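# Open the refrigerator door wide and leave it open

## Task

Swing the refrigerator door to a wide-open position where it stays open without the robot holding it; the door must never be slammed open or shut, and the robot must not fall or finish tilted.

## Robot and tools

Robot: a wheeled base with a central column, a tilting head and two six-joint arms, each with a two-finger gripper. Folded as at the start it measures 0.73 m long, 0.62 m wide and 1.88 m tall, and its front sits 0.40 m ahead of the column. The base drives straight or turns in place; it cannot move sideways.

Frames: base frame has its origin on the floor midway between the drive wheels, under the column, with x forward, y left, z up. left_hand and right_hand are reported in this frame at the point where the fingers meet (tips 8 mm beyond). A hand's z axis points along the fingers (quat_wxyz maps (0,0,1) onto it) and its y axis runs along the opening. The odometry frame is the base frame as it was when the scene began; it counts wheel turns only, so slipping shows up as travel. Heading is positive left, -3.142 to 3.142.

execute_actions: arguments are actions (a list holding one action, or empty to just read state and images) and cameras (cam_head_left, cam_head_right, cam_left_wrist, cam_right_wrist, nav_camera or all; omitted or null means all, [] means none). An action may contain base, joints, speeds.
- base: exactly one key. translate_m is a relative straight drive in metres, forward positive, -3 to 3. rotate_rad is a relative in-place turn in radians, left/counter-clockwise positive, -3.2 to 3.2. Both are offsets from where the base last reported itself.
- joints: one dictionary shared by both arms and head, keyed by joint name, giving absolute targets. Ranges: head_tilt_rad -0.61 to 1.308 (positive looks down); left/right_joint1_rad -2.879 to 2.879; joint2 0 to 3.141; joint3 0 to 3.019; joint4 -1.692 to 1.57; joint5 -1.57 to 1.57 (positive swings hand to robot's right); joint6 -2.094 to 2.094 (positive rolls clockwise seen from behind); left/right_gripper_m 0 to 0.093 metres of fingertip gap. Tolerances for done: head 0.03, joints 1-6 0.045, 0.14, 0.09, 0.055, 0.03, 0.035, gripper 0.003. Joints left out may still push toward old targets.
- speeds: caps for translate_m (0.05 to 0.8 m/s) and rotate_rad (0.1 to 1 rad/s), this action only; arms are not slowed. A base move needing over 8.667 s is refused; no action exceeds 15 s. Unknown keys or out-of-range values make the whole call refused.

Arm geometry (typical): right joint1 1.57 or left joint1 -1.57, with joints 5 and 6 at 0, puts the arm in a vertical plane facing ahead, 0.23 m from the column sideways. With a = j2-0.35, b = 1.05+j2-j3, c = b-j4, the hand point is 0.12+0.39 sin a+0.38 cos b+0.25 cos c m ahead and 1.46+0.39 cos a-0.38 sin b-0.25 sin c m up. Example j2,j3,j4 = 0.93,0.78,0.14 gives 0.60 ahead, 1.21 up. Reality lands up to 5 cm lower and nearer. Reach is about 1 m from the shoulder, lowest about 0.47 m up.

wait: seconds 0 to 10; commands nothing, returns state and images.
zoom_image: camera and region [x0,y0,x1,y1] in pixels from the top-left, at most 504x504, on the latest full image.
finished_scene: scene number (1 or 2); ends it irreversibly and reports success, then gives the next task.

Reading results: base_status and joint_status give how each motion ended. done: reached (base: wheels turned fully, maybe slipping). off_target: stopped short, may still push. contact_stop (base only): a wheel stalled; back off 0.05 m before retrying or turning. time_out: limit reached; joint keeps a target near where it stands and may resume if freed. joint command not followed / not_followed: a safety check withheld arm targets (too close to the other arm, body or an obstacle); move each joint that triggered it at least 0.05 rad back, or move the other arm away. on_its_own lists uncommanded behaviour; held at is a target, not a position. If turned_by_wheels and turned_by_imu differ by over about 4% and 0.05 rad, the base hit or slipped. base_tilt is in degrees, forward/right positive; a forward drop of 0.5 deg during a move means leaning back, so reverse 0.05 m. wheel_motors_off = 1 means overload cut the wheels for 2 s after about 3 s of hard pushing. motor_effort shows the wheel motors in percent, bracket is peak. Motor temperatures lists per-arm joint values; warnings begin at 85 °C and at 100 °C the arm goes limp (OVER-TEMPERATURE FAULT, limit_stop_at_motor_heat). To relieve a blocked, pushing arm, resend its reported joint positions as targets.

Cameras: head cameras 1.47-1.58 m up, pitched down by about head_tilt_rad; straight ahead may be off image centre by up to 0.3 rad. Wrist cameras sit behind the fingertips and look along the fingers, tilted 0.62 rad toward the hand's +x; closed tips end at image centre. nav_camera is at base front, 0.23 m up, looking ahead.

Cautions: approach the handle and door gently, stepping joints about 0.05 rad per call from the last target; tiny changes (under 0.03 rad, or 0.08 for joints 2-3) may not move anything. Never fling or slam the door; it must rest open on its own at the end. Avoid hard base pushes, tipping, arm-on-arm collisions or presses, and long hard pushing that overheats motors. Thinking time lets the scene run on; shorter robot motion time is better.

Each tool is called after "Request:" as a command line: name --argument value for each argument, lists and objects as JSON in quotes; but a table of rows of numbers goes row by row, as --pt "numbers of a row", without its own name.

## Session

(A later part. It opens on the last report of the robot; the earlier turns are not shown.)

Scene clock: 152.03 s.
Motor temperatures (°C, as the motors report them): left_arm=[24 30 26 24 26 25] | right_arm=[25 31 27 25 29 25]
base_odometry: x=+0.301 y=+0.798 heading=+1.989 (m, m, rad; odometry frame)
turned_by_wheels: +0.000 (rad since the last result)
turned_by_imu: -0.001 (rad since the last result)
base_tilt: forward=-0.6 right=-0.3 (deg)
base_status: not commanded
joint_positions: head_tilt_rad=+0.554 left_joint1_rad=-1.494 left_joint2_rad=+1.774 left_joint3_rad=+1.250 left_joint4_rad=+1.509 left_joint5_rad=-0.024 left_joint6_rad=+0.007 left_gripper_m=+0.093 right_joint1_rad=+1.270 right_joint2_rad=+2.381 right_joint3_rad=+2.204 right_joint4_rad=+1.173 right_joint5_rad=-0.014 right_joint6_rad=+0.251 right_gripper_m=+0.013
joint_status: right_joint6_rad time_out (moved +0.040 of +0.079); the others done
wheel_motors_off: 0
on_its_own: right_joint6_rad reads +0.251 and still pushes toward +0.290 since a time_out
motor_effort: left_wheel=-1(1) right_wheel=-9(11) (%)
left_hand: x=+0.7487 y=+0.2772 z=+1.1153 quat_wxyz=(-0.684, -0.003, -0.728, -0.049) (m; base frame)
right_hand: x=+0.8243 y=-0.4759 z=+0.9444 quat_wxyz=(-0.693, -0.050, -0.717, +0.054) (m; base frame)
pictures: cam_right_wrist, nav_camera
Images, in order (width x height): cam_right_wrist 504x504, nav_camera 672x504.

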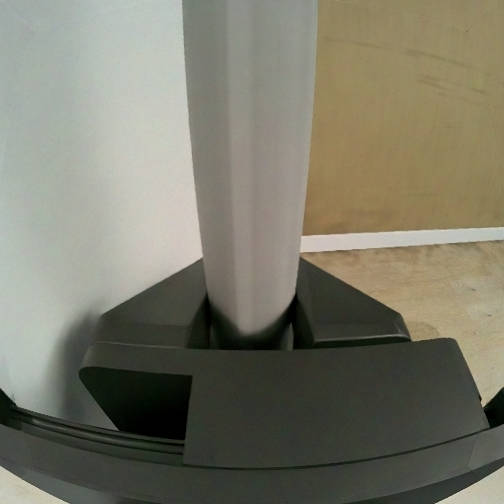

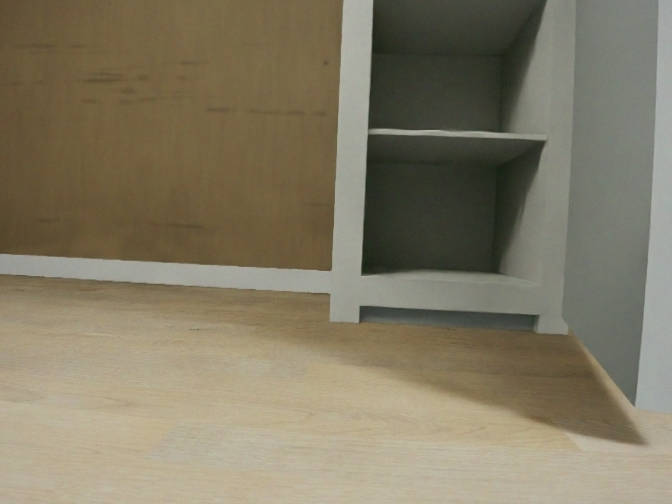

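Request:
execute_actions --actions '[{"base":{"translate_m":0.03},"joints":{"right_joint1_rad":1.17,"right_joint6_rad":0.32},"speeds":{"translate_m":0.08}}]' --cameras '[]'

Request:
execute_actions --actions '[{"base":{"translate_m":0.03},"joints":{"right_joint1_rad":1.09,"right_joint6_rad":0.39},"speeds":{"translate_m":0.08}}]' --cameras '["cam_right_wrist","nav_camera"]'

Scene clock: 166.33 s.
Motor temperatures (°C, as the motors report them): left_arm=[24 30 26 24 26 25] | right_arm=[26 31 27 25 29 25]
base_odometry: x=+0.289 y=+0.825 heading=+1.989 (m, m, rad; odometry frame)
turned_by_wheels: +0.000 (rad since the last result)
turned_by_imu: -0.002 (rad since the last result)
base_tilt: forward=-0.6 right=-0.2 (deg)
base_status: done
joint_positions: head_tilt_rad=+0.554 left_joint1_rad=-1.494 left_joint2_rad=+1.774 left_joint3_rad=+1.250 left_joint4_rad=+1.509 left_joint5_rad=-0.024 left_joint6_rad=+0.007 left_gripper_m=+0.093 right_joint1_rad=+1.185 right_joint2_rad=+2.407 right_joint3_rad=+2.167 right_joint4_rad=+1.208 right_joint5_rad=-0.012 right_joint6_rad=+0.321 right_gripper_m=+0.013
joint_status: all done
wheel_motors_off: 0
motor_effort: left_wheel=+9(58) right_wheel=+4(54) (%)
left_hand: x=+0.7487 y=+0.2772 z=+1.1153 quat_wxyz=(-0.684, -0.003, -0.728, -0.049) (m; base frame)
right_hand: x=+0.7842 y=-0.5465 z=+0.9429 quat_wxyz=(-0.687, -0.070, -0.720, +0.074) (m; base frame)
pictures: none
No camera images: the call's "cameras" was empty. Leave "cameras" out to get every camera's image.

Scene clock: 167.53 s.
Motor temperatures (°C, as the motors report them): left_arm=[24 30 26 24 26 25] | right_arm=[26 31 27 25 29 25]
base_odometry: x=+0.277 y=+0.853 heading=+1.989 (m, m, rad; odometry frame)
turned_by_wheels: +0.000 (rad since the last result)
turned_by_imu: -0.001 (rad since the last result)
base_tilt: forward=-0.6 right=-0.3 (deg)
base_status: done
joint_positions: head_tilt_rad=+0.554 left_joint1_rad=-1.495 left_joint2_rad=+1.774 left_joint3_rad=+1.250 left_joint4_rad=+1.509 left_joint5_rad=-0.024 left_joint6_rad=+0.007 left_gripper_m=+0.093 right_joint1_rad=+1.117 right_joint2_rad=+2.436 right_joint3_rad=+2.158 right_joint4_rad=+1.221 right_joint5_rad=-0.029 right_joint6_rad=+0.376 right_gripper_m=+0.013
joint_status: all done
wheel_motors_off: 0
motor_effort: left_wheel=+5(48) right_wheel=+5(70) (%)
left_hand: x=+0.7488 y=+0.2765 z=+1.1152 quat_wxyz=(-0.684, -0.003, -0.728, -0.048) (m; base frame)
right_hand: x=+0.7530 y=-0.6003 z=+0.9435 quat_wxyz=(-0.679, -0.081, -0.724, +0.084) (m; base frame)
pictures: cam_right_wrist, nav_camera
Images, in order (width x height): cam_right_wrist 504x504, nav_camera 672x504.

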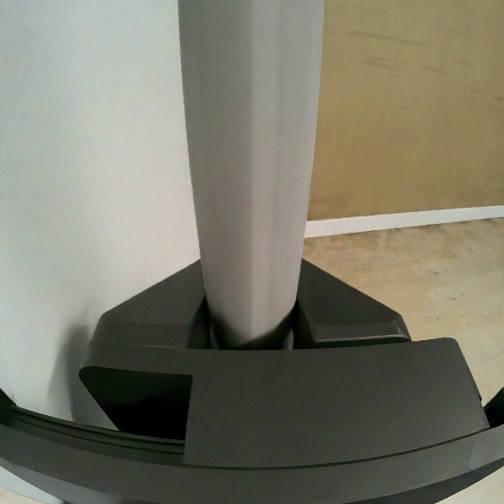

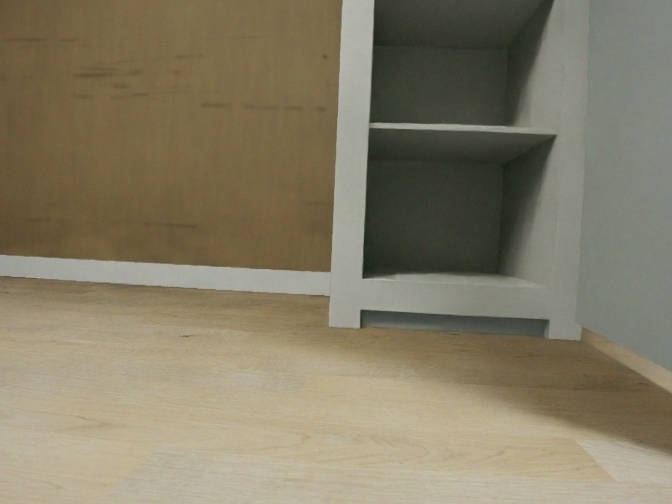

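Request:
execute_actions --actions '[{"joints":{"right_gripper_m":0.032,"right_joint1_rad":1.117,"right_joint2_rad":2.436,"right_joint3_rad":2.158,"right_joint4_rad":1.221}}]' --cameras '[]'

Request:
execute_actions --actions '[{"base":{"translate_m":-0.25},"speeds":{"translate_m":0.15}}]' --cameras '["cam_right_wrist","nav_camera"]'

Scene clock: 184.37 s.
Motor temperatures (°C, as the motors report them): left_arm=[24 30 26 24 26 25] | right_arm=[26 32 27 25 30 25]
base_odometry: x=+0.277 y=+0.853 heading=+1.989 (m, m, rad; odometry frame)
turned_by_wheels: +0.000 (rad since the last result)
turned_by_imu: -0.002 (rad since the last result)
base_tilt: forward=-0.5 right=-0.2 (deg)
base_status: not commanded
joint_positions: head_tilt_rad=+0.554 left_joint1_rad=-1.495 left_joint2_rad=+1.774 left_joint3_rad=+1.250 left_joint4_rad=+1.509 left_joint5_rad=-0.024 left_joint6_rad=+0.007 left_gripper_m=+0.093 right_joint1_rad=+1.118 right_joint2_rad=+2.436 right_joint3_rad=+2.156 right_joint4_rad=+1.220 right_joint5_rad=-0.003 right_joint6_rad=+0.383 right_gripper_m=+0.032
joint_status: all done
wheel_motors_off: 0
motor_effort: left_wheel=+5(3) right_wheel=+4(5) (%)
left_hand: x=+0.7488 y=+0.2765 z=+1.1152 quat_wxyz=(-0.684, -0.003, -0.728, -0.048) (m; base frame)
right_hand: x=+0.7509 y=-0.6039 z=+0.9435 quat_wxyz=(-0.681, -0.091, -0.721, +0.091) (m; base frame)
pictures: none
No camera images: the call's "cameras" was empty. Leave "cameras" out to get every camera's image.

Scene clock: 186.90 s.
Motor temperatures (°C, as the motors report them): left_arm=[24 30 26 24 26 25] | right_arm=[26 32 27 25 30 25]
base_odometry: x=+0.378 y=+0.624 heading=+1.988 (m, m, rad; odometry frame)
turned_by_wheels: -0.001 (rad since the last result)
turned_by_imu: -0.001 (rad since the last result)
base_tilt: forward=-0.6 right=-0.2 (deg)
base_status: done
joint_positions: head_tilt_rad=+0.554 left_joint1_rad=-1.495 left_joint2_rad=+1.774 left_joint3_rad=+1.250 left_joint4_rad=+1.509 left_joint5_rad=-0.024 left_joint6_rad=+0.007 left_gripper_m=+0.093 right_joint1_rad=+1.119 right_joint2_rad=+2.433 right_joint3_rad=+2.156 right_joint4_rad=+1.220 right_joint5_rad=-0.003 right_joint6_rad=+0.384 right_gripper_m=+0.032
joint_status: not commanded
wheel_motors_off: 0
motor_effort: left_wheel=-5(60) right_wheel=+3(43) (%)
left_hand: x=+0.7488 y=+0.2765 z=+1.1152 quat_wxyz=(-0.684, -0.003, -0.728, -0.048) (m; base frame)
right_hand: x=+0.7527 y=-0.6027 z=+0.9449 quat_wxyz=(-0.682, -0.091, -0.721, +0.089) (m; base frame)
pictures: cam_right_wrist, nav_camera
Images, in order (width x height): cam_right_wrist 504x504, nav_camera 672x504.

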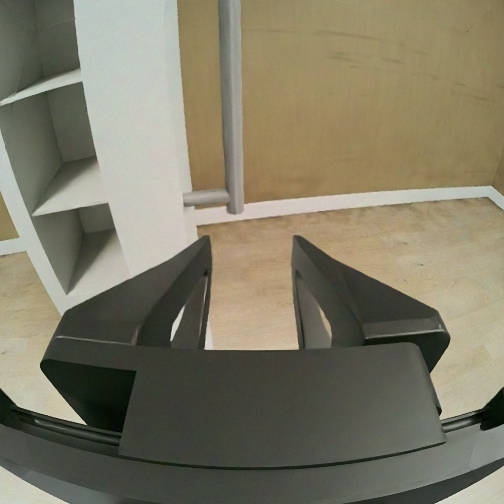

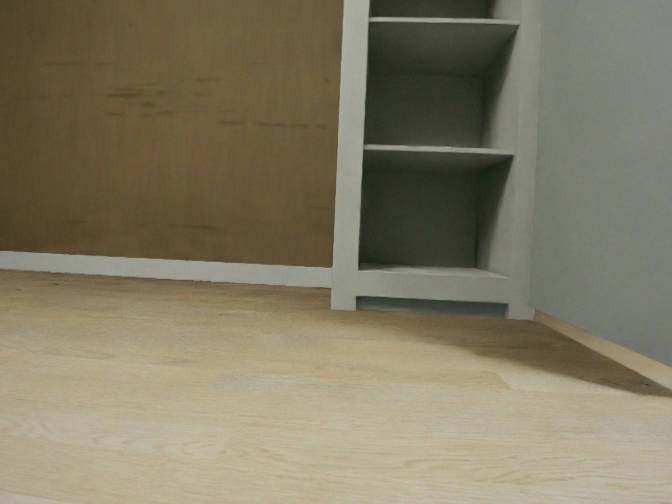

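Request:
execute_actions --actions '[]' --cameras '["cam_right_wrist"]'

Scene clock: 191.23 s.
Motor temperatures (°C, as the motors report them): left_arm=[24 30 26 24 26 25] | right_arm=[26 32 27 25 30 25]
base_odometry: x=+0.378 y=+0.624 heading=+1.988 (m, m, rad; odometry frame)
turned_by_wheels: +0.000 (rad since the last result)
turned_by_imu: -0.001 (rad since the last result)
base_tilt: forward=-0.6 right=-0.2 (deg)
base_status: done
joint_positions: head_tilt_rad=+0.554 left_joint1_rad=-1.495 left_joint2_rad=+1.774 left_joint3_rad=+1.250 left_joint4_rad=+1.509 left_joint5_rad=-0.024 left_joint6_rad=+0.007 left_gripper_m=+0.093 right_joint1_rad=+1.119 right_joint2_rad=+2.433 right_joint3_rad=+2.156 right_joint4_rad=+1.220 right_joint5_rad=-0.003 right_joint6_rad=+0.384 right_gripper_m=+0.032
joint_status: not commanded
wheel_motors_off: 0
motor_effort: left_wheel=-6(60) right_wheel=+3(43) (%)
left_hand: x=+0.7488 y=+0.2765 z=+1.1152 quat_wxyz=(-0.684, -0.003, -0.728, -0.048) (m; base frame)
right_hand: x=+0.7527 y=-0.6027 z=+0.9449 quat_wxyz=(-0.682, -0.091, -0.721, +0.089) (m; base frame)
pictures: cam_right_wrist
Images, in order (width x height): cam_right_wrist 504x504.

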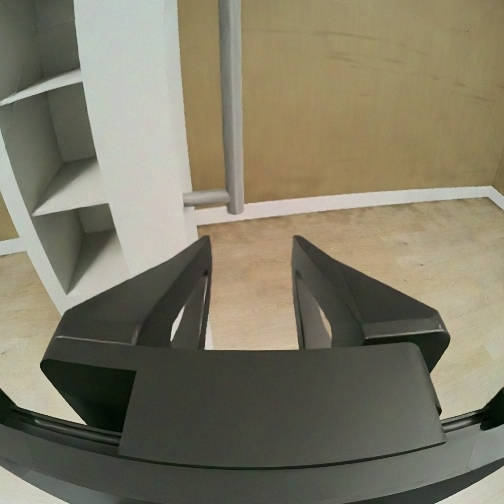

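Request:
finished_scene --scene 2

The scene is finished: the task was done.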